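# Run console card steps 1-3, leave lever at HOLD

## Task

Carry out steps 1 through 3 shown on the operating card and finish with the lever resting at HOLD. The task fails if the UNDER or OVER lamp lights up, or if any control is pushed or pulled too hard for too long. The console is loose on the table: a clear lift or tilt that then drops back costs points. Everything must stay in its final state on its own, not because the robot is holding it. At the end, release the controls and move the gripper away. Nothing may be knocked or placed off the table.

## Robot and tools

Robot: one six-joint FANUC CRX-5iA arm with a Robotiq 2F-140 two-finger gripper. There is only one arm, so every command is for that single arm.

Frame: the scene frame has its origin on the table surface directly under the arm base. +z is up, and +y is to the left when you face along +x. Distances are in metres. The base may be slightly tilted against the table. The reported hand position is end_effector_position, the point between the closed finger pads, plus end_effector_quat_wxyz. It is less accurate at long reach. The fingers point along the gripper's +z axis and close along its y axis. Closed fingertips reach about 33 mm past that point; fully open ones reach about 9 mm. As the fingers close, the tips move about 24 mm further out, so leave that clearance above surfaces.

execute_actions takes "actions", a list holding at most one item, and an optional "pictures" boolean (pictures come by default).
- An empty list sends nothing and just reports the current state.
- {"rows": [...], "steps": n} is a motion lasting n control steps, where n is 1 to 15 and defaults to 15. Each step is 1/30 s. Row k applies on step k, and if there are fewer rows than steps the last row keeps applying.
- {"steps": n} with no rows is a wait of up to 300 steps, counted from the previous result. Time you spend writing also counts toward it.

A row has 9 numbers. The first six are absolute target angles in radians for J1 waist, J2 shoulder, J3 elbow, J4 forearm roll, J5 wrist pitch and J6 wrist roll, in the same units and order that Joint positions reports. Stated ranges are:
- J1: -3.491..3.491
- J2: -3.140..3.140
- J3: -1.187..4.328
- J4: -3.316..3.316
- J5: -3.140..3.140
- J6: -3.927..3.927
The true ends can differ by up to 0.010. A target more than 0.010 beyond an end, and further out than the joint's current angle, gets the whole call refused, and then nothing moves. A target past the true end is clipped there, and the result then says "joint sent to its limit".

The last three numbers, each in [-1, 1], control the gripper:
- position: an absolute opening. +1 is fully open (140 mm), the pads touch near -0.8, and -1 squeezes until blocked.
- force_limit: about 14 N at -1, 60 N at 0 and 107 N at +1.
- speed: about 30, 140 or 250 mm/s at -1, 0 or +1.

Motion limits: joint targets ramp up at most at 2.62 rad/s (J1, J2), 3.14 (J3) or 3.93 (J4 to J6), taking 0.5 s to reach full speed. All joints are timed to arrive together. Each step, the target is kept within 0.805 rad (J1, J2), 0.966 (J3) or 1.21 (J4 to J6) of the measured angle. If the targets would put the hand more than 70 mm from where it is, they are pulled back. Between calls the arm keeps heading to the last row you sent. It gives up once it has been nearly still for a moment, so a blocked press does not keep pushing until you send a new action.

Result lines:
- Joint positions / Joint velocities: rad and rad/s, in the order above.
- object_status: 0 moving, 1 blocked while opening, 2 blocked while closing (a grip), 3 reached the target or pads touching.
- position_measured: counts, not linear; 3 is open and 230 is pads touching.
- Flange force: approximate outside force on the gripper, including held weight. It is noisy, especially after sudden stops, and shows "no reading" near singularities.
- HELD: steps where your row was partly or wholly not sent.
- "joint command not followed": the clearance check altered the targets.
- MOTOR HOT: a motor is near overheating.
- Fault lines: the arm has stopped.

Gripping: send position -1 and confirm object_status 2. Stalled fingers stay put until position changes by 0.01 or more. To squeeze harder while gripping, raise force_limit and switch position between -1 and -0.98.

Faults to avoid:
- A joint contact torque reaching its load limit: 150 N m for J1 to J3, 37.6 N m for J4 to J6.
- An outside force of 150 N on the arm or gripper.
Either one halts the arm for 10 s, drops the rest of the call and lets the arm yield. Holding loads heats the motors; overheating applies the brakes until they cool.

For this task, press and slide the controls gently and briefly, never shoving long against an end stop. Keep the loose console flat, with no lifting or tipping. Watch that the UNDER and OVER lamps stay off, and keep objects on the table. Make sure the lever stays at HOLD by itself. Then open the gripper and back away.

zoom_image: {"camera": one of cam_head_left (896x504), cam_head_right (896x504), cam_wrist (504x504, fisheye), "region": [x0, y0, x1, y1]}. Pixels are measured from the top-left corner, and the region can be at most 504x504. It returns an enlarged crop of that camera's latest image.

show_instructions (no arguments) displays the reference image, i.e. the operating card. read_manual(section="licences") returns licence text only. finished_scene(scene) ends the given scene irreversibly and grades it, so call it only once everything is settled and the gripper is clear.

Each tool is called after ">>>" in YAML: its name, and indented under it one key for each argument.

## Session

>>> show_instructions:

>>> execute_actions:
  actions: []

Reference images for this scene: operating card.

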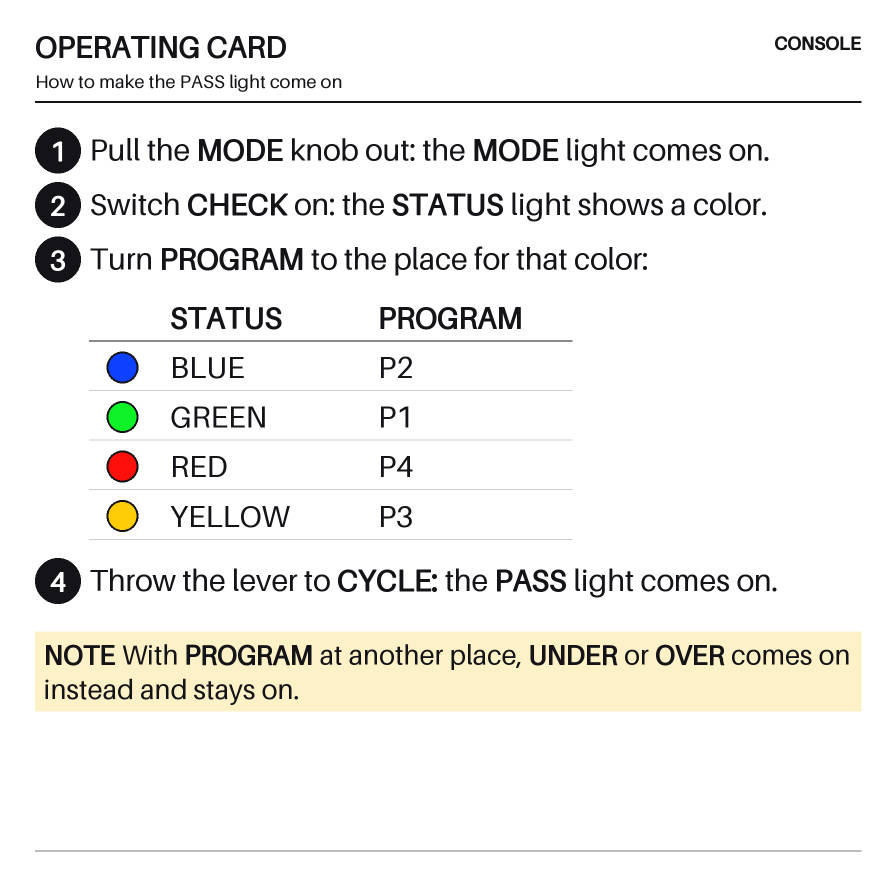

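Scene clock: 0.00 s of 7200.00 s.
end_effector_position=(+0.4702, +0.2121, +0.3491) position_measured=3 object_status=3 end_effector_quat_wxyz=(+0.040, -0.406, +0.913, -0.033)
Joint positions: [ 1.287  0.144 -0.753  1.114 -1.389 -2.674]
Joint velocities: [0.    0.    0.    0.001 0.001 0.001]
Flange force (N, the push that the arm receives, along the gripper's own x y z axes): no reading
camera_calibration (this result's frames):
cam_wrist: T_world_to_cam=[[-0.862551, 0.490187, -0.12539, 0.344638], [0.417184, 0.829231, 0.371931, -0.490132], [0.286293, 0.268499, -0.919752, 0.312241], [0, 0, 0, 1]] pos_world=[0.412351, 0.153659, 0.512695]

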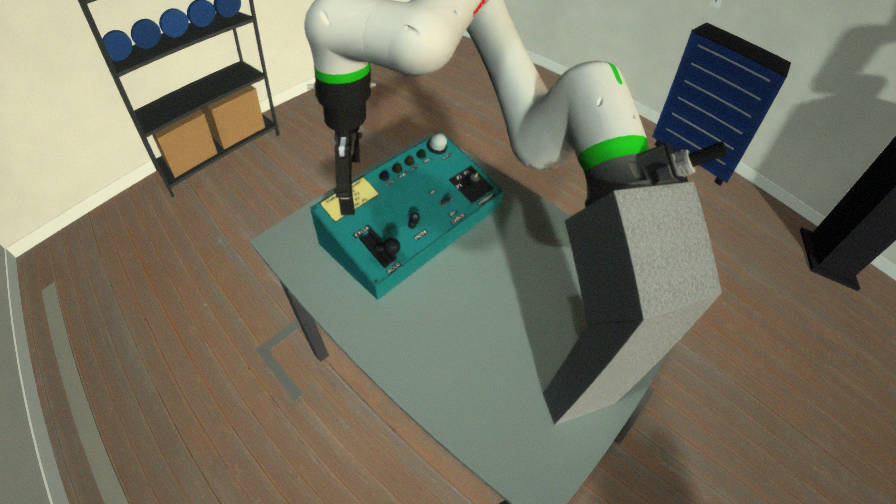

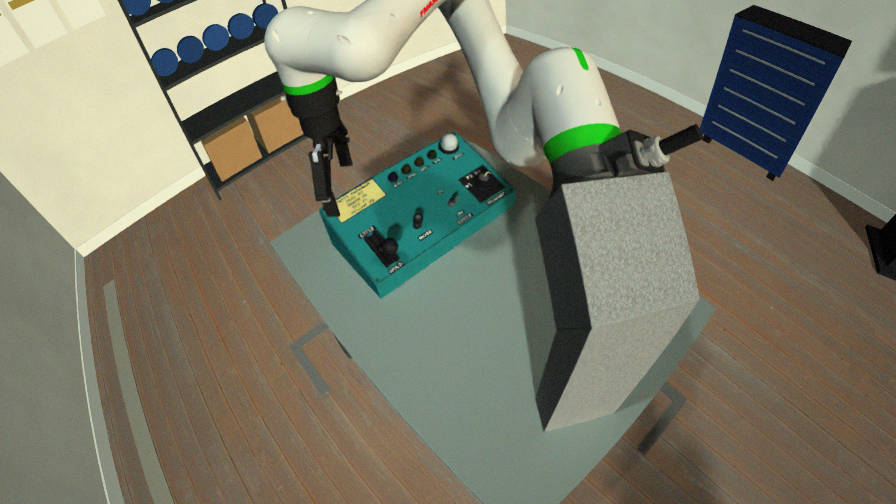

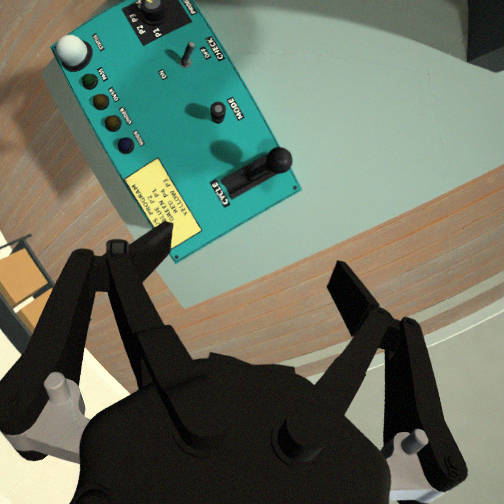

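>>> zoom_image:
  camera: "cam_head_left"
  region: [305,120,505,305]

>>> zoom_image:
  camera: "cam_head_right"
  region: [320,120,520,305]

Region (305, 120, 505, 305) of cam_head_left's 896x504 image, scaled by 2.520, with more detail than that image has; it fills the top 466 rows of this view, and the rest is white.

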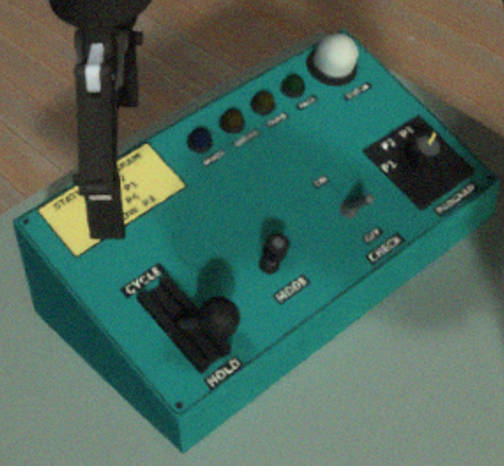

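Region (320, 120, 520, 305) of cam_head_right's 896x504 image, scaled by 2.520, with more detail than that image has; it fills the top 466 rows of this view, and the rest is white.

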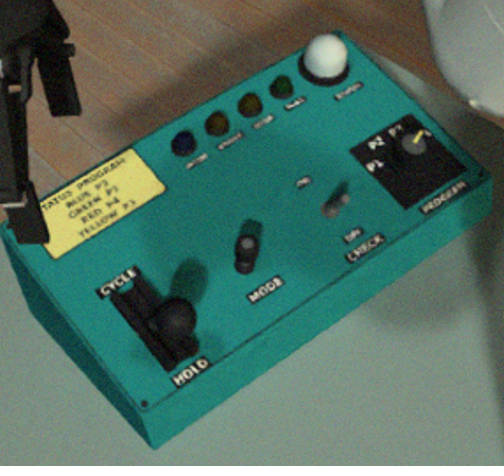

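>>> execute_actions:
  actions:
    - {"rows":[[0.95,-0.0615,-0.71,-1.355,0.94,-3.30,-0.1,-0.2,0]]}
  pictures: false

>>> execute_actions:
  actions:
    - {"steps":50}
  pictures: false

Scene clock: 24.47 s of 7200.00 s.
end_effector_position=(+0.3298, +0.2720, +0.3139) position_measured=106 object_status=0 end_effector_quat_wxyz=(-0.176, -0.168, +0.955, +0.169)
Joint positions: [ 1.182  0.08  -0.74   0.687 -0.963 -2.87 ]
Joint velocities: [-0.228 -0.137  0.029 -1.091  1.088 -0.418]
Flange force (N, the push that the arm receives, along the gripper's own x y z axes): [3.1 -3.1 1.7]
Steps of this call (steps 1 to 90: nothing new was sent; then 20.97 s passed at rest; steps 91 to 105: all 15 steps of this action). Readings (joint positions | what the end effector reports):
91: [1.287 0.144 -0.753 1.113 -1.389 -2.674] | position_measured=3 object_status=0
92: [1.286 0.143 -0.753 1.107 -1.383 -2.678] | position_measured=8 object_status=0
94: [1.275 0.137 -0.752 1.069 -1.345 -2.697] | position_measured=23 object_status=0
98: [1.239 0.115 -0.747 0.934 -1.210 -2.765] | position_measured=53 object_status=0
105: the state above

Scene clock: 26.13 s of 7200.00 s.
end_effector_position=(+0.4953, +0.2386, +0.2900) position_measured=141 object_status=3 end_effector_quat_wxyz=(-0.196, +0.930, +0.119, +0.288)
Joint positions: [ 0.958 -0.056 -0.711 -1.261  0.857 -3.284]
Joint velocities: [-0.076 -0.046  0.009 -0.835  0.735 -0.139]
Flange force (N, the push that the arm receives, along the gripper's own x y z axes): [0.7 6.3 -5.9]
Steps of this call (steps 1 to 50: the robot went on to your last target). Readings (joint positions | what the end effector reports):
1: [1.174 0.075 -0.739 0.649 -0.925 -2.884] | position_measured=114 object_status=0
2: [1.167 0.071 -0.738 0.612 -0.887 -2.898] | position_measured=121 object_status=0
4: [1.153 0.062 -0.736 0.534 -0.810 -2.924] | position_measured=137 object_status=0
8: [1.126 0.046 -0.733 0.374 -0.650 -2.975] | position_measured=141 object_status=0
50: the state above

>>> execute_actions:
  actions:
    - {"rows":[[0.56,-0.0615,-0.71,-1.355,0.94,-3.30,-0.1,-0.2,0]]}
  pictures: false

>>> execute_actions:
  actions:
    - {"steps":18}

Scene clock: 31.07 s of 7200.00 s.
end_effector_position=(+0.4696, +0.0868, +0.1860) position_measured=141 object_status=3 end_effector_quat_wxyz=(-0.045, +0.979, +0.022, +0.199)
Joint positions: [ 0.674 -0.062 -0.71  -1.355  0.94  -3.3  ]
Joint velocities: [-0.652 -0.001 -0.001 -0.001  0.    -0.001]
Flange force (N, the push that the arm receives, along the gripper's own x y z axes): [-3.6 6.3 1.0]
Steps of this call (steps 1 to 30: the robot went on to your last target; steps 31 to 90: nothing new was sent; then 1.43 s passed at rest; steps 91 to 105: all 15 steps of this action). Readings (joint positions | what the end effector reports):
91: [0.950 -0.061 -0.710 -1.355 0.940 -3.300] | position_measured=141 object_status=3
92: [0.945 -0.062 -0.710 -1.355 0.940 -3.300] | position_measured=141 object_status=3
94: [0.920 -0.062 -0.710 -1.355 0.940 -3.300] | position_measured=141 object_status=3
98: [0.828 -0.062 -0.710 -1.355 0.940 -3.300] | position_measured=141 object_status=3
105: the state above

Scene clock: 31.67 s of 7200.00 s.
end_effector_position=(+0.4567, +0.0341, +0.1569) position_measured=141 object_status=3 end_effector_quat_wxyz=(+0.001, +0.985, +0.001, +0.174)
Joint positions: [ 0.56  -0.062 -0.71  -1.355  0.94  -3.3  ]
Joint velocities: [-0.003 -0.    -0.     0.    -0.001  0.001]
Flange force (N, the push that the arm receives, along the gripper's own x y z axes): [-2.7 4.2 -3.3]
Steps of this call (steps 1 to 18: the robot went on to your last target). Readings (joint positions | what the end effector reports):
1: [0.652 -0.062 -0.710 -1.355 0.940 -3.300] | position_measured=141 object_status=3
2: [0.630 -0.062 -0.710 -1.355 0.940 -3.300] | position_measured=141 object_status=3
4: [0.595 -0.062 -0.710 -1.355 0.940 -3.300] | position_measured=141 object_status=3
8: [0.563 -0.062 -0.710 -1.355 0.940 -3.300] | position_measured=141 object_status=3
18: the state above
camera_calibration (this result's frames):
cam_wrist: T_world_to_cam=[[0.21497, -0.975161, 0.0533817, -0.0740861], [-0.976596, -0.214255, 0.0188427, 0.462109], [-0.00693739, -0.0561829, -0.998396, 0.344446], [0, 0, 0, 1]] pos_world=[0.469609, 0.0461153, 0.339141]

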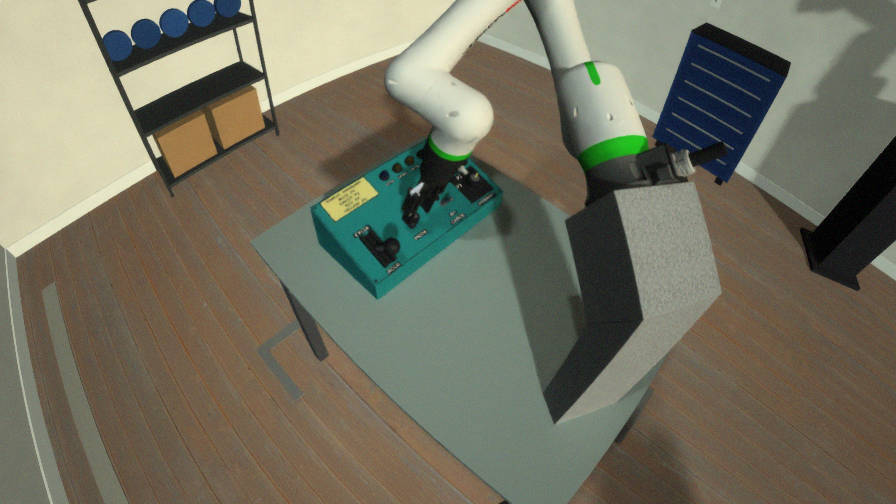

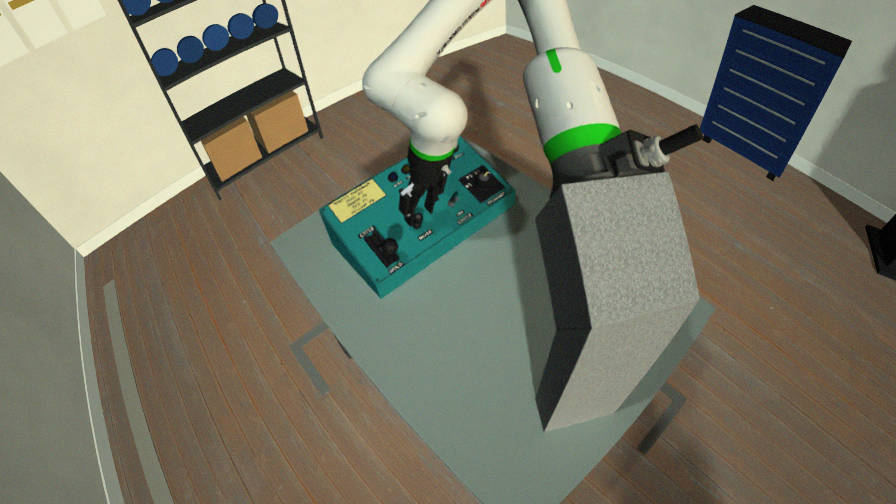

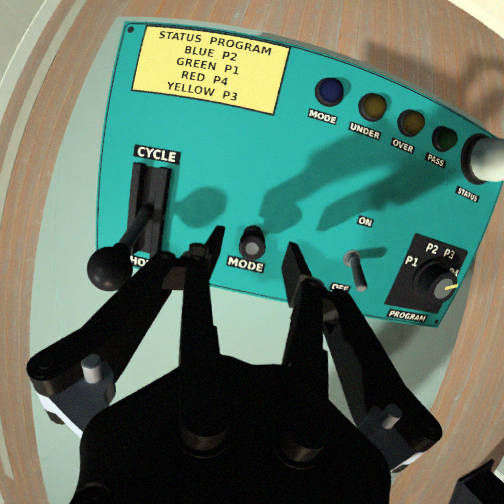

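>>> execute_actions:
  actions:
    - {"rows":[[0.508,0.047,-0.6206,-1.355,0.94,-3.30,-0.3,-0.2,-0.9]]}

>>> zoom_image:
  camera: "cam_wrist"
  region: [180,190,320,330]

Scene clock: 43.53 s of 7200.00 s.
end_effector_position=(+0.4670, +0.0357, +0.1264) position_measured=167 object_status=0 end_effector_quat_wxyz=(+0.022, +0.987, -0.001, +0.156)
Joint positions: [ 0.508  0.047 -0.621 -1.355  0.94  -3.3  ]
Joint velocities: [-0.002  0.006  0.004  0.001 -0.    -0.   ]
Flange force (N, the push that the arm receives, along the gripper's own x y z axes): [-3.5 0.4 2.4]
Steps of this call (steps 1 to 15: the robot went on to your last target; steps 16 to 90: nothing new was sent; then 8.37 s passed at rest; steps 91 to 105: all 15 steps of this action). Readings (joint positions | what the end effector reports):
91: [0.560 -0.061 -0.710 -1.355 0.940 -3.300] | position_measured=141 object_status=0
92: [0.558 -0.057 -0.707 -1.355 0.940 -3.300] | position_measured=143 object_status=0
94: [0.546 -0.032 -0.686 -1.355 0.940 -3.300] | position_measured=147 object_status=0
98: [0.515 0.033 -0.632 -1.355 0.940 -3.300] | position_measured=156 object_status=0
105: the state above
camera_calibration (this result's frames):
cam_wrist: T_world_to_cam=[[0.206469, -0.974687, 0.0857617, -0.0732213], [-0.977507, -0.201621, 0.0618871, 0.467575], [-0.0430293, -0.0966104, -0.994392, 0.331857], [0, 0, 0, 1]] pos_world=[0.486455, 0.0549657, 0.307339]

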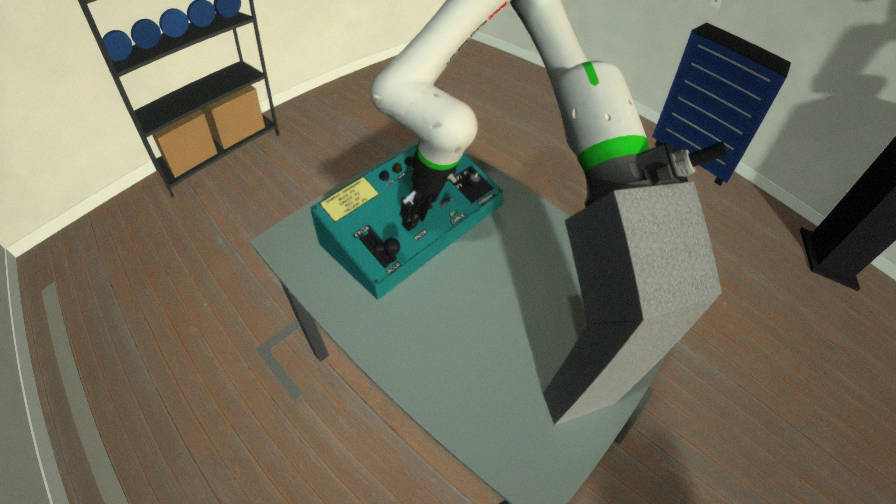

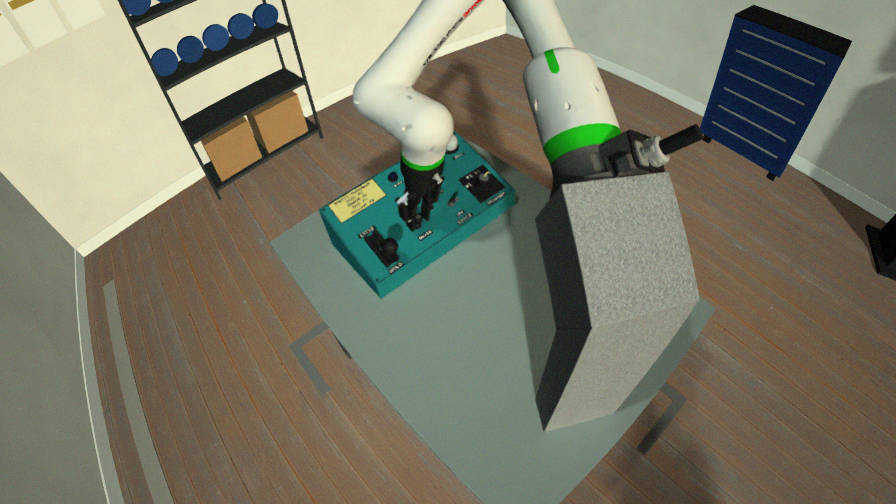

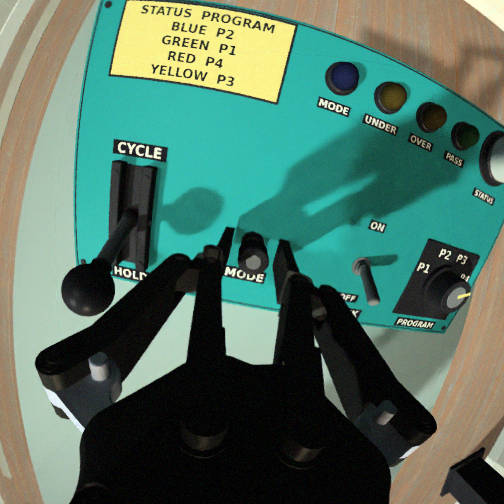

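Region (180, 190, 320, 330) of cam_wrist's 504x504 image, scaled by 3.600, with more detail than that image has.

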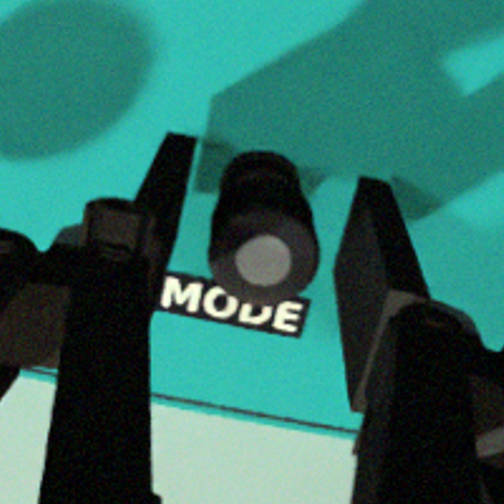

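>>> execute_actions:
  actions:
    - {"rows":[[0.5062,0.0452,-0.6212,-1.355,0.94,-3.30,-1,-0.2,-0.7]]}
  pictures: false

>>> execute_actions:
  actions:
    - {"rows":[[0.514,0.0299,-0.6348,-1.355,0.94,-3.30,-1,-0.2,-0.7]],"steps":7}
  pictures: false

>>> execute_actions:
  actions:
    - {"rows":[[0.5235,0.0113,-0.6512,-1.355,0.94,-3.30,-1,-0.2,-0.7]],"steps":12}

Scene clock: 51.30 s of 7200.00 s.
end_effector_position=(+0.4670, +0.0347, +0.1262) position_measured=196 object_status=2 end_effector_quat_wxyz=(+0.022, +0.987, -0.001, +0.156)
Joint positions: [ 0.506  0.045 -0.621 -1.355  0.94  -3.3  ]
Joint velocities: [ 0.    -0.    -0.     0.001  0.004 -0.   ]
Flange force (N, the push that the arm receives, along the gripper's own x y z axes): [0.7 -26.5 -5.6]
Steps of this call (steps 1 to 15: the robot went on to your last target; steps 16 to 90: nothing new was sent; then 4.27 s passed at rest; steps 91 to 105: all 15 steps of this action). Readings (joint positions | what the end effector reports):
91: [0.508 0.047 -0.621 -1.355 0.940 -3.300] | position_measured=167 object_status=0
92: [0.507 0.047 -0.621 -1.355 0.940 -3.300] | position_measured=169 object_status=0
94: [0.507 0.046 -0.621 -1.355 0.940 -3.300] | position_measured=176 object_status=0
98: [0.506 0.045 -0.621 -1.355 0.939 -3.300] | position_measured=189 object_status=0
105: the state above

Scene clock: 51.53 s of 7200.00 s.
end_effector_position=(+0.4654, +0.0344, +0.1304) position_measured=196 object_status=2 end_effector_quat_wxyz=(+0.020, +0.987, -0.001, +0.158)
Joint positions: [ 0.513  0.031 -0.634 -1.355  0.94  -3.3  ]
Joint velocities: [ 0.008 -0.018 -0.016  0.     0.002  0.001]
Flange force (N, the push that the arm receives, along the gripper's own x y z axes): [4.5 -34.7 2.8]
Steps of this call (steps 1 to 7: all 7 steps of this action). Readings (joint positions | what the end effector reports):
1: [0.506 0.045 -0.621 -1.355 0.940 -3.300] | position_measured=196 object_status=2
2: [0.508 0.042 -0.624 -1.355 0.940 -3.300] | position_measured=196 object_status=2
4: [0.511 0.035 -0.630 -1.355 0.940 -3.300] | position_measured=196 object_status=2
7: the state above

Scene clock: 51.93 s of 7200.00 s.
end_effector_position=(+0.4631, +0.0343, +0.1363) position_measured=196 object_status=2 end_effector_quat_wxyz=(+0.016, +0.987, +0.000, +0.161)
Joint positions: [ 0.523  0.012 -0.651 -1.355  0.94  -3.3  ]
Joint velocities: [ 0.001 -0.002 -0.002  0.     0.001 -0.   ]
Flange force (N, the push that the arm receives, along the gripper's own x y z axes): [13.0 -29.5 -7.1]
Steps of this call (steps 1 to 12: all 12 steps of this action). Readings (joint positions | what the end effector reports):
1: [0.514 0.031 -0.634 -1.355 0.940 -3.300] | position_measured=196 object_status=2
2: [0.516 0.027 -0.637 -1.355 0.940 -3.300] | position_measured=196 object_status=2
4: [0.520 0.018 -0.645 -1.355 0.940 -3.300] | position_measured=196 object_status=2
8: [0.523 0.012 -0.650 -1.355 0.940 -3.300] | position_measured=196 object_status=2
12: the state above
camera_calibration (this result's frames):
cam_wrist: T_world_to_cam=[[0.209259, -0.974871, 0.0764047, -0.0746123], [-0.977313, -0.205889, 0.0496824, 0.464633], [-0.032703, -0.0850678, -0.995838, 0.336424], [0, 0, 0, 1]] pos_world=[0.480707, 0.0515443, 0.317641]

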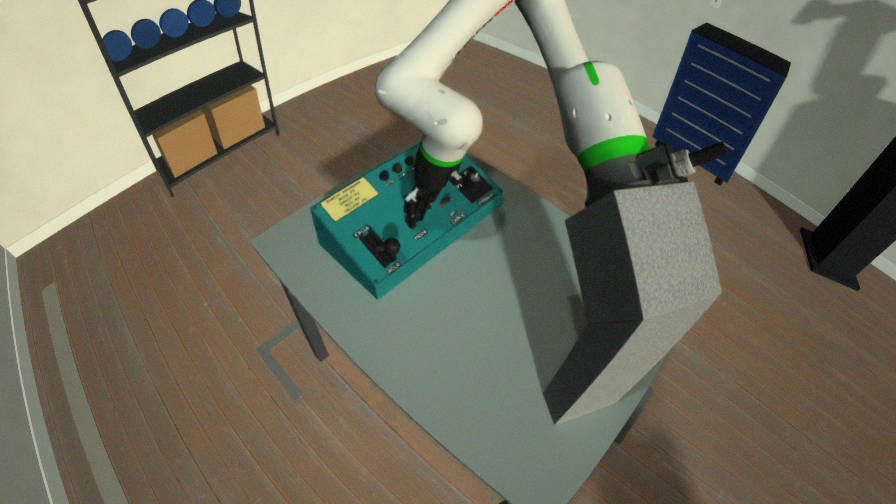

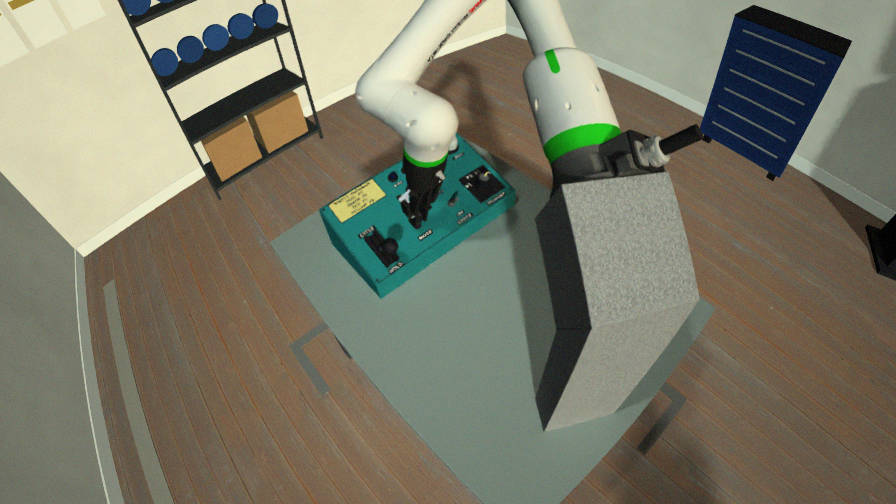

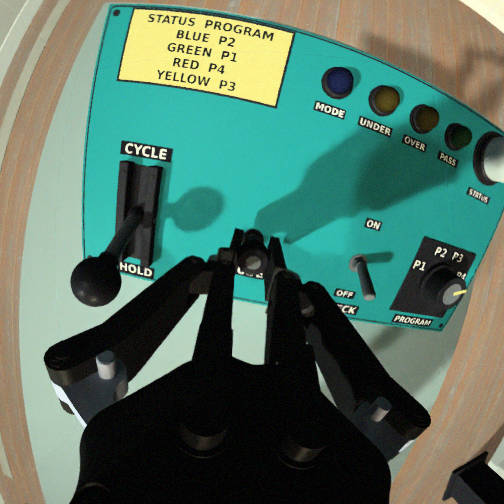

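Past the detent; 2.5 mm more with side relief, then release and lift.

>>> execute_actions:
  actions:
    - {"rows":[[0.529,0.004,-0.6575,-1.355,0.94,-3.30,-1,-0.2,-0.7]],"steps":9}
  pictures: false

>>> execute_actions:
  actions:
    - {"rows":[[0.529,0.004,-0.6575,-1.355,0.94,-3.30,0,-0.2,0]],"steps":10}

Scene clock: 56.93 s of 7200.00 s.
end_effector_position=(+0.4625, +0.0351, +0.1388) position_measured=196 object_status=2 end_effector_quat_wxyz=(+0.014, +0.987, +0.001, +0.163)
Joint positions: [ 0.529  0.004 -0.657 -1.355  0.94  -3.3  ]
Joint velocities: [ 0.002 -0.003 -0.004  0.001 -0.001  0.001]
Flange force (N, the push that the arm receives, along the gripper's own x y z axes): [7.4 -9.6 -6.5]
Steps of this call (steps 1 to 15: the robot went on to your last target; steps 16 to 90: nothing new was sent; then 1.70 s passed at rest; steps 91 to 99: all 9 steps of this action). Readings (joint positions | what the end effector reports):
91: [0.524 0.011 -0.651 -1.355 0.940 -3.300] | position_measured=196 object_status=2
92: [0.525 0.009 -0.653 -1.355 0.940 -3.300] | position_measured=196 object_status=2
94: [0.527 0.006 -0.656 -1.355 0.940 -3.300] | position_measured=196 object_status=2
98: [0.529 0.004 -0.657 -1.355 0.940 -3.300] | position_measured=196 object_status=2
99: the state above

Scene clock: 57.27 s of 7200.00 s.
end_effector_position=(+0.4624, +0.0351, +0.1389) position_measured=131 object_status=0 end_effector_quat_wxyz=(+0.014, +0.987, +0.001, +0.163)
Joint positions: [ 0.529  0.004 -0.658 -1.355  0.94  -3.3  ]
Joint velocities: [-0.001 -0.001 -0.    -0.001 -0.003 -0.   ]
Flange force (N, the push that the arm receives, along the gripper's own x y z axes): [-3.7 0.2 -1.2]
Steps of this call (steps 1 to 10: all 10 steps of this action). Readings (joint positions | what the end effector reports):
1: [0.529 0.004 -0.657 -1.355 0.940 -3.300] | position_measured=196 object_status=0
2: [0.529 0.004 -0.658 -1.355 0.940 -3.300] | position_measured=196 object_status=0
4: [0.529 0.004 -0.658 -1.355 0.941 -3.300] | position_measured=176 object_status=0
8: [0.529 0.004 -0.658 -1.355 0.941 -3.300] | position_measured=146 object_status=0
10: the state above
camera_calibration (this result's frames):
cam_wrist: T_world_to_cam=[[0.211108, -0.974729, 0.0730583, -0.0743028], [-0.97702, -0.208175, 0.0457651, 0.464499], [-0.0293997, -0.0810408, -0.996277, 0.337461], [0, 0, 0, 1]] pos_world=[0.479432, 0.0516199, 0.320375]

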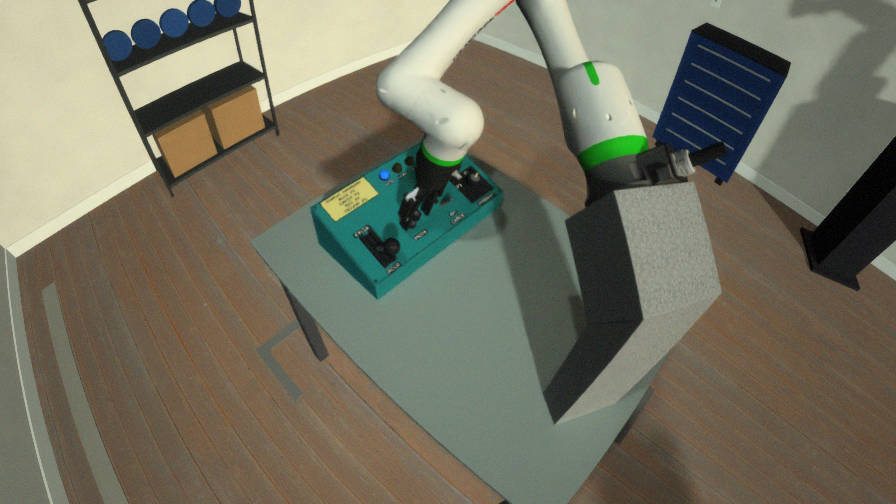

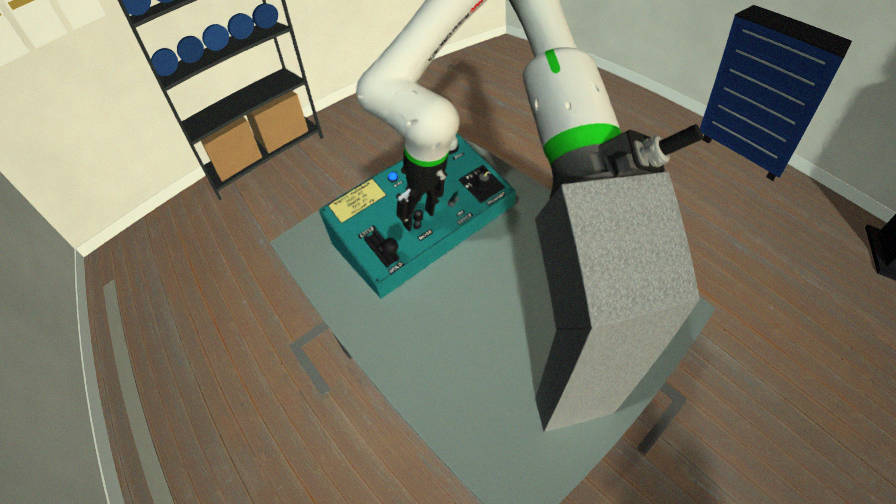

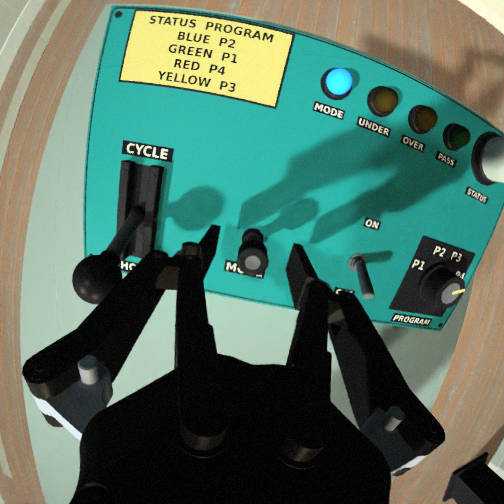

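>>> execute_actions:
  actions:
    - {"rows":[[0.6,-0.135,-0.775,-1.355,0.94,-2.7,0.2,-0.6,0]]}
  pictures: false

>>> execute_actions:
  actions:
    - {"rows":[[0.1575,-0.449,-0.798,-1.339,0.513,-1.472,0.2,-0.6,0]]}
  pictures: false

>>> execute_actions:
  actions:
    - {"steps":12}
  pictures: false

>>> execute_actions:
  actions:
    - {"rows":[[0.13,-0.338,-0.72,-1.339,0.513,-1.472,0.2,-0.6,0]]}

Scene clock: 74.93 s of 7200.00 s.
end_effector_position=(+0.4465, +0.0346, +0.1743) position_measured=104 object_status=3 end_effector_quat_wxyz=(+0.038, +0.942, +0.281, +0.181)
Joint positions: [ 0.596 -0.128 -0.769 -1.355  0.94  -2.731]
Joint velocities: [ 0.077 -0.152 -0.128  0.    -0.     0.648]
Flange force (N, the push that the arm receives, along the gripper's own x y z axes): [-7.7 10.8 -9.3]
Steps of this call (steps 1 to 15: the robot went on to your last target; steps 16 to 90: nothing new was sent; then 14.17 s passed at rest; steps 91 to 105: all 15 steps of this action). Readings (joint positions | what the end effector reports):
91: [0.529 0.004 -0.657 -1.355 0.940 -3.300] | position_measured=129 object_status=0
92: [0.530 0.002 -0.658 -1.355 0.940 -3.294] | position_measured=124 object_status=0
94: [0.534 -0.006 -0.666 -1.355 0.940 -3.256] | position_measured=109 object_status=0
98: [0.556 -0.048 -0.701 -1.355 0.940 -3.076] | position_measured=104 object_status=0
105: the state above

Scene clock: 75.43 s of 7200.00 s.
end_effector_position=(+0.4604, -0.0443, +0.1636) position_measured=104 object_status=3 end_effector_quat_wxyz=(+0.099, +0.791, +0.584, +0.156)
Joint positions: [ 0.304 -0.356 -0.792 -1.344  0.653 -1.838]
Joint velocities: [-0.846 -0.538 -0.035  0.031 -0.804  2.087]
Flange force (N, the push that the arm receives, along the gripper's own x y z axes): no reading
Steps of this call (steps 1 to 15: all 15 steps of this action). Readings (joint positions | what the end effector reports):
1: [0.598 -0.132 -0.772 -1.355 0.940 -2.712] | position_measured=104 object_status=3
2: [0.598 -0.137 -0.775 -1.355 0.938 -2.692] | position_measured=104 object_status=3
4: [0.585 -0.153 -0.778 -1.355 0.925 -2.627] | position_measured=104 object_status=3
8: [0.518 -0.213 -0.783 -1.352 0.859 -2.393] | position_measured=104 object_status=3
15: the state above

Scene clock: 75.83 s of 7200.00 s.
end_effector_position=(+0.4656, -0.0841, +0.1651) position_measured=104 object_status=3 end_effector_quat_wxyz=(+0.131, +0.697, +0.691, +0.141)
Joint positions: [ 0.158 -0.449 -0.798 -1.339  0.513 -1.473]
Joint velocities: [-0.003 -0.001 -0.     0.    -0.005  0.01 ]
Flange force (N, the push that the arm receives, along the gripper's own x y z axes): no reading
Steps of this call (steps 1 to 12: the robot went on to your last target). Readings (joint positions | what the end effector reports):
1: [0.276 -0.373 -0.793 -1.343 0.627 -1.770] | position_measured=104 object_status=3
2: [0.251 -0.389 -0.794 -1.342 0.603 -1.707] | position_measured=104 object_status=3
4: [0.210 -0.416 -0.796 -1.341 0.563 -1.603] | position_measured=104 object_status=3
8: [0.163 -0.445 -0.798 -1.339 0.518 -1.486] | position_measured=104 object_status=3
12: the state above

Scene clock: 76.33 s of 7200.00 s.
end_effector_position=(+0.4774, -0.0847, +0.1388) position_measured=104 object_status=3 end_effector_quat_wxyz=(+0.123, +0.696, +0.697, +0.122)
Joint positions: [ 0.13  -0.338 -0.72  -1.339  0.513 -1.472]
Joint velocities: [-0.001  0.004  0.003 -0.001  0.     0.   ]
Flange force (N, the push that the arm receives, along the gripper's own x y z axes): no reading
Steps of this call (steps 1 to 15: all 15 steps of this action). Readings (joint positions | what the end effector reports):
1: [0.158 -0.449 -0.798 -1.339 0.513 -1.472] | position_measured=104 object_status=3
2: [0.156 -0.445 -0.795 -1.339 0.513 -1.472] | position_measured=104 object_status=3
4: [0.150 -0.420 -0.777 -1.339 0.513 -1.472] | position_measured=104 object_status=3
8: [0.134 -0.353 -0.730 -1.339 0.513 -1.472] | position_measured=104 object_status=3
15: the state above
camera_calibration (this result's frames):
cam_wrist: T_world_to_cam=[[0.925606, 0.217811, 0.309535, -0.467145], [0.0794899, -0.911449, 0.40366, -0.159439], [0.370047, -0.349025, -0.860957, 0.0959112], [0, 0, 0, 1]] pos_world=[0.409574, -0.0100957, 0.291532]

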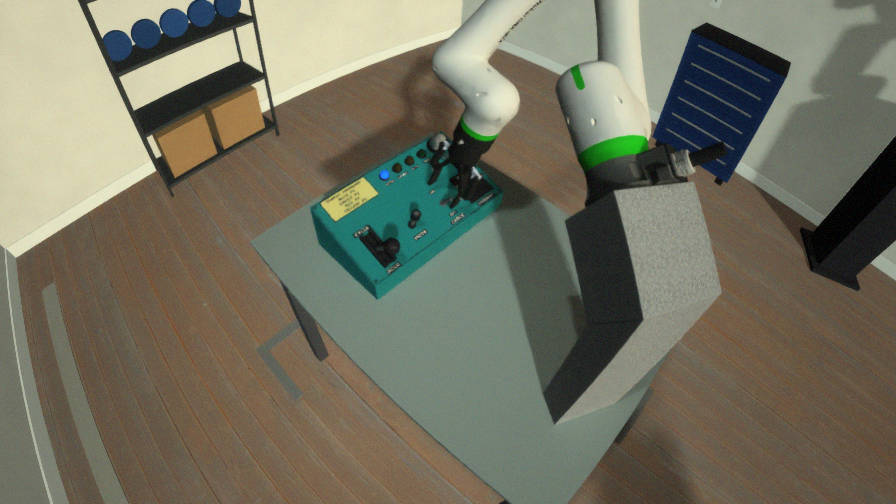

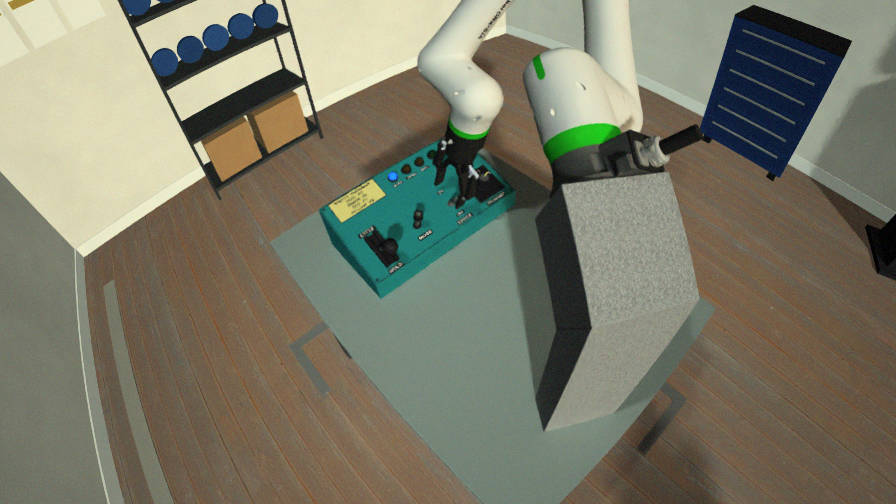

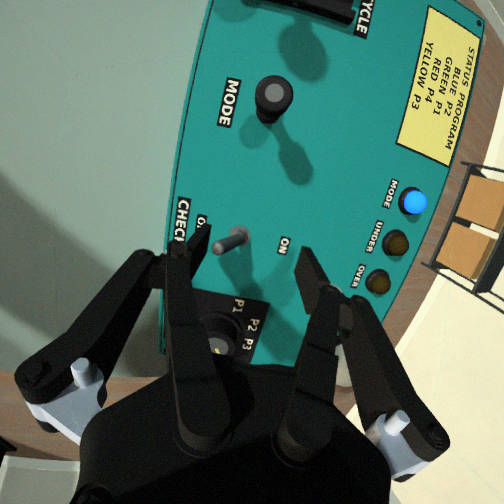

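>>> execute_actions:
  actions:
    - {"rows":[[0.13,-0.338,-0.72,-1.339,0.513,-1.472,-0.52,-0.6,-0.75]]}
  pictures: false

>>> execute_actions:
  actions:
    - {"steps":22}

Scene clock: 80.23 s of 7200.00 s.
end_effector_position=(+0.4774, -0.0847, +0.1386) position_measured=146 object_status=0 end_effector_quat_wxyz=(+0.122, +0.696, +0.697, +0.122)
Joint positions: [ 0.13  -0.338 -0.72  -1.339  0.513 -1.472]
Joint velocities: [ 0.     0.002 -0.    -0.    -0.001  0.001]
Flange force (N, the push that the arm receives, along the gripper's own x y z axes): no reading
Steps of this call (steps 1 to 15: the robot went on to your last target; steps 16 to 90: nothing new was sent; then 0.40 s passed at rest; steps 91 to 105: all 15 steps of this action). Readings (joint positions | what the end effector reports):
91: [0.130 -0.338 -0.720 -1.339 0.513 -1.472] | position_measured=104 object_status=0
92: [0.130 -0.338 -0.720 -1.339 0.513 -1.472] | position_measured=106 object_status=0
94: [0.130 -0.338 -0.720 -1.339 0.513 -1.472] | position_measured=112 object_status=0
98: [0.130 -0.338 -0.720 -1.339 0.513 -1.472] | position_measured=124 object_status=0
105: the state above

Scene clock: 80.97 s of 7200.00 s.
end_effector_position=(+0.4770, -0.0846, +0.1385) position_measured=195 object_status=3 end_effector_quat_wxyz=(+0.122, +0.696, +0.697, +0.122)
Joint positions: [ 0.13  -0.338 -0.72  -1.339  0.513 -1.472]
Joint velocities: [ 0.     0.    -0.     0.004 -0.     0.001]
Flange force (N, the push that the arm receives, along the gripper's own x y z axes): no reading
Steps of this call (steps 1 to 15: the robot went on to your last target; steps 16 to 22: nothing new was sent). Readings (joint positions | what the end effector reports):
1: [0.130 -0.338 -0.720 -1.339 0.513 -1.472] | position_measured=149 object_status=0
2: [0.130 -0.338 -0.720 -1.339 0.513 -1.472] | position_measured=152 object_status=0
4: [0.130 -0.338 -0.720 -1.339 0.513 -1.472] | position_measured=159 object_status=0
8: [0.130 -0.338 -0.720 -1.339 0.513 -1.472] | position_measured=171 object_status=0
22: the state above
The arm was judged still, so your last target was given up. Only a new action makes it travel on or press farther. Fingers that are still opening or closing keep moving.
camera_calibration (this result's frames):
cam_wrist: T_world_to_cam=[[0.925913, 0.217688, 0.308703, -0.466805], [0.0797571, -0.911484, 0.403529, -0.159321], [0.369221, -0.349012, -0.861317, 0.096313], [0, 0, 0, 1]] pos_world=[0.409367, -0.00998615, 0.291351]

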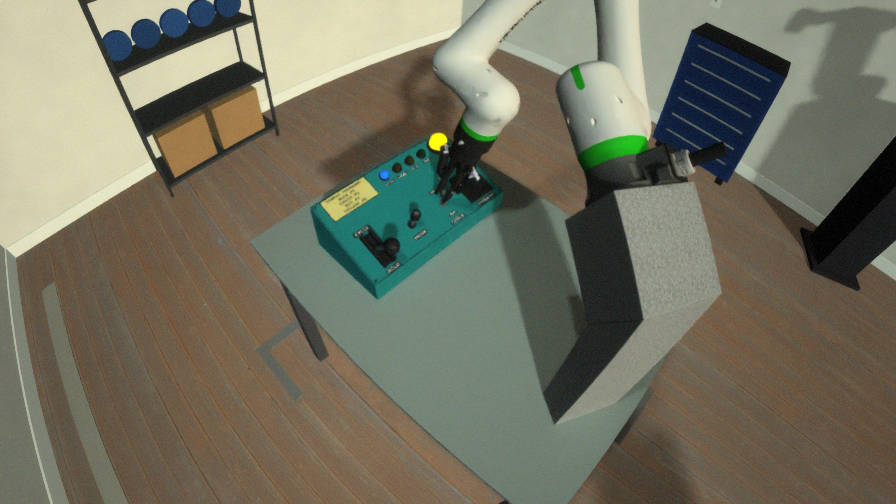

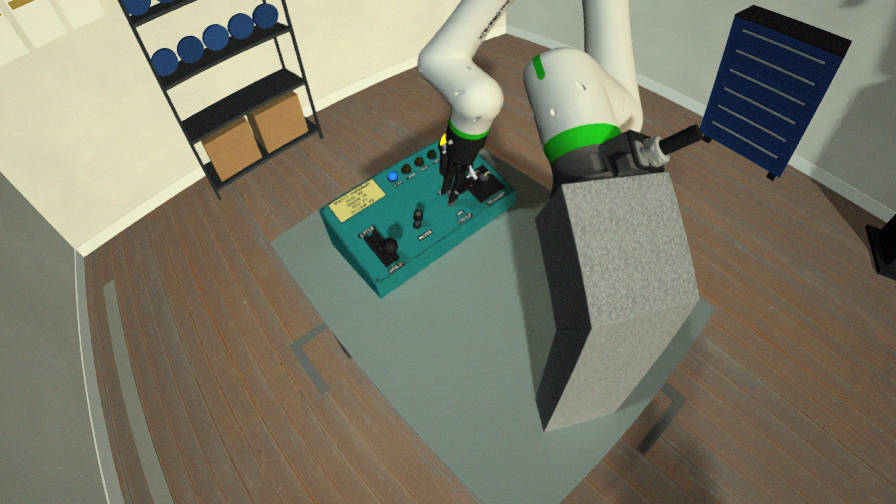

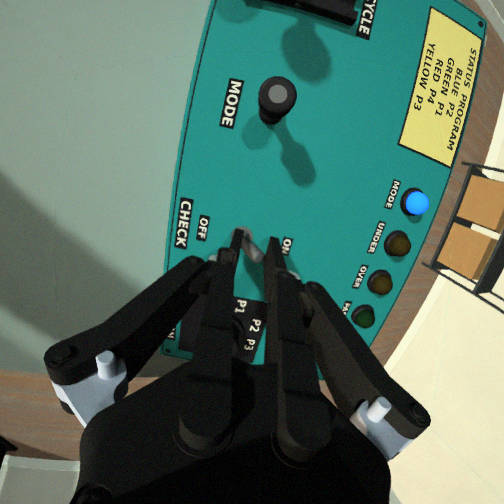

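>>> execute_actions:
  actions:
    - {"rows":[[0.13,-0.338,-0.72,-1.339,0.513,-1.472,0.3,-0.3,0.3]]}
  pictures: false

Scene clock: 87.67 s of 7200.00 s.
end_effector_position=(+0.4775, -0.0847, +0.1387) position_measured=91 object_status=0 end_effector_quat_wxyz=(+0.123, +0.696, +0.697, +0.122)
Joint positions: [ 0.13  -0.338 -0.72  -1.339  0.513 -1.472]
Joint velocities: [-0.     0.001 -0.    -0.002 -0.     0.   ]
Flange force (N, the push that the arm receives, along the gripper's own x y z axes): no reading
Steps of this call (steps 1 to 90: nothing new was sent; then 3.20 s passed at rest; steps 91 to 105: all 15 steps of this action). Readings (joint positions | what the end effector reports):
91: [0.130 -0.338 -0.720 -1.339 0.513 -1.472] | position_measured=195 object_status=0
92: [0.130 -0.338 -0.719 -1.338 0.513 -1.472] | position_measured=189 object_status=0
94: [0.130 -0.339 -0.719 -1.338 0.513 -1.472] | position_measured=170 object_status=0
98: [0.130 -0.339 -0.720 -1.338 0.513 -1.472] | position_measured=133 object_status=0
105: the state above


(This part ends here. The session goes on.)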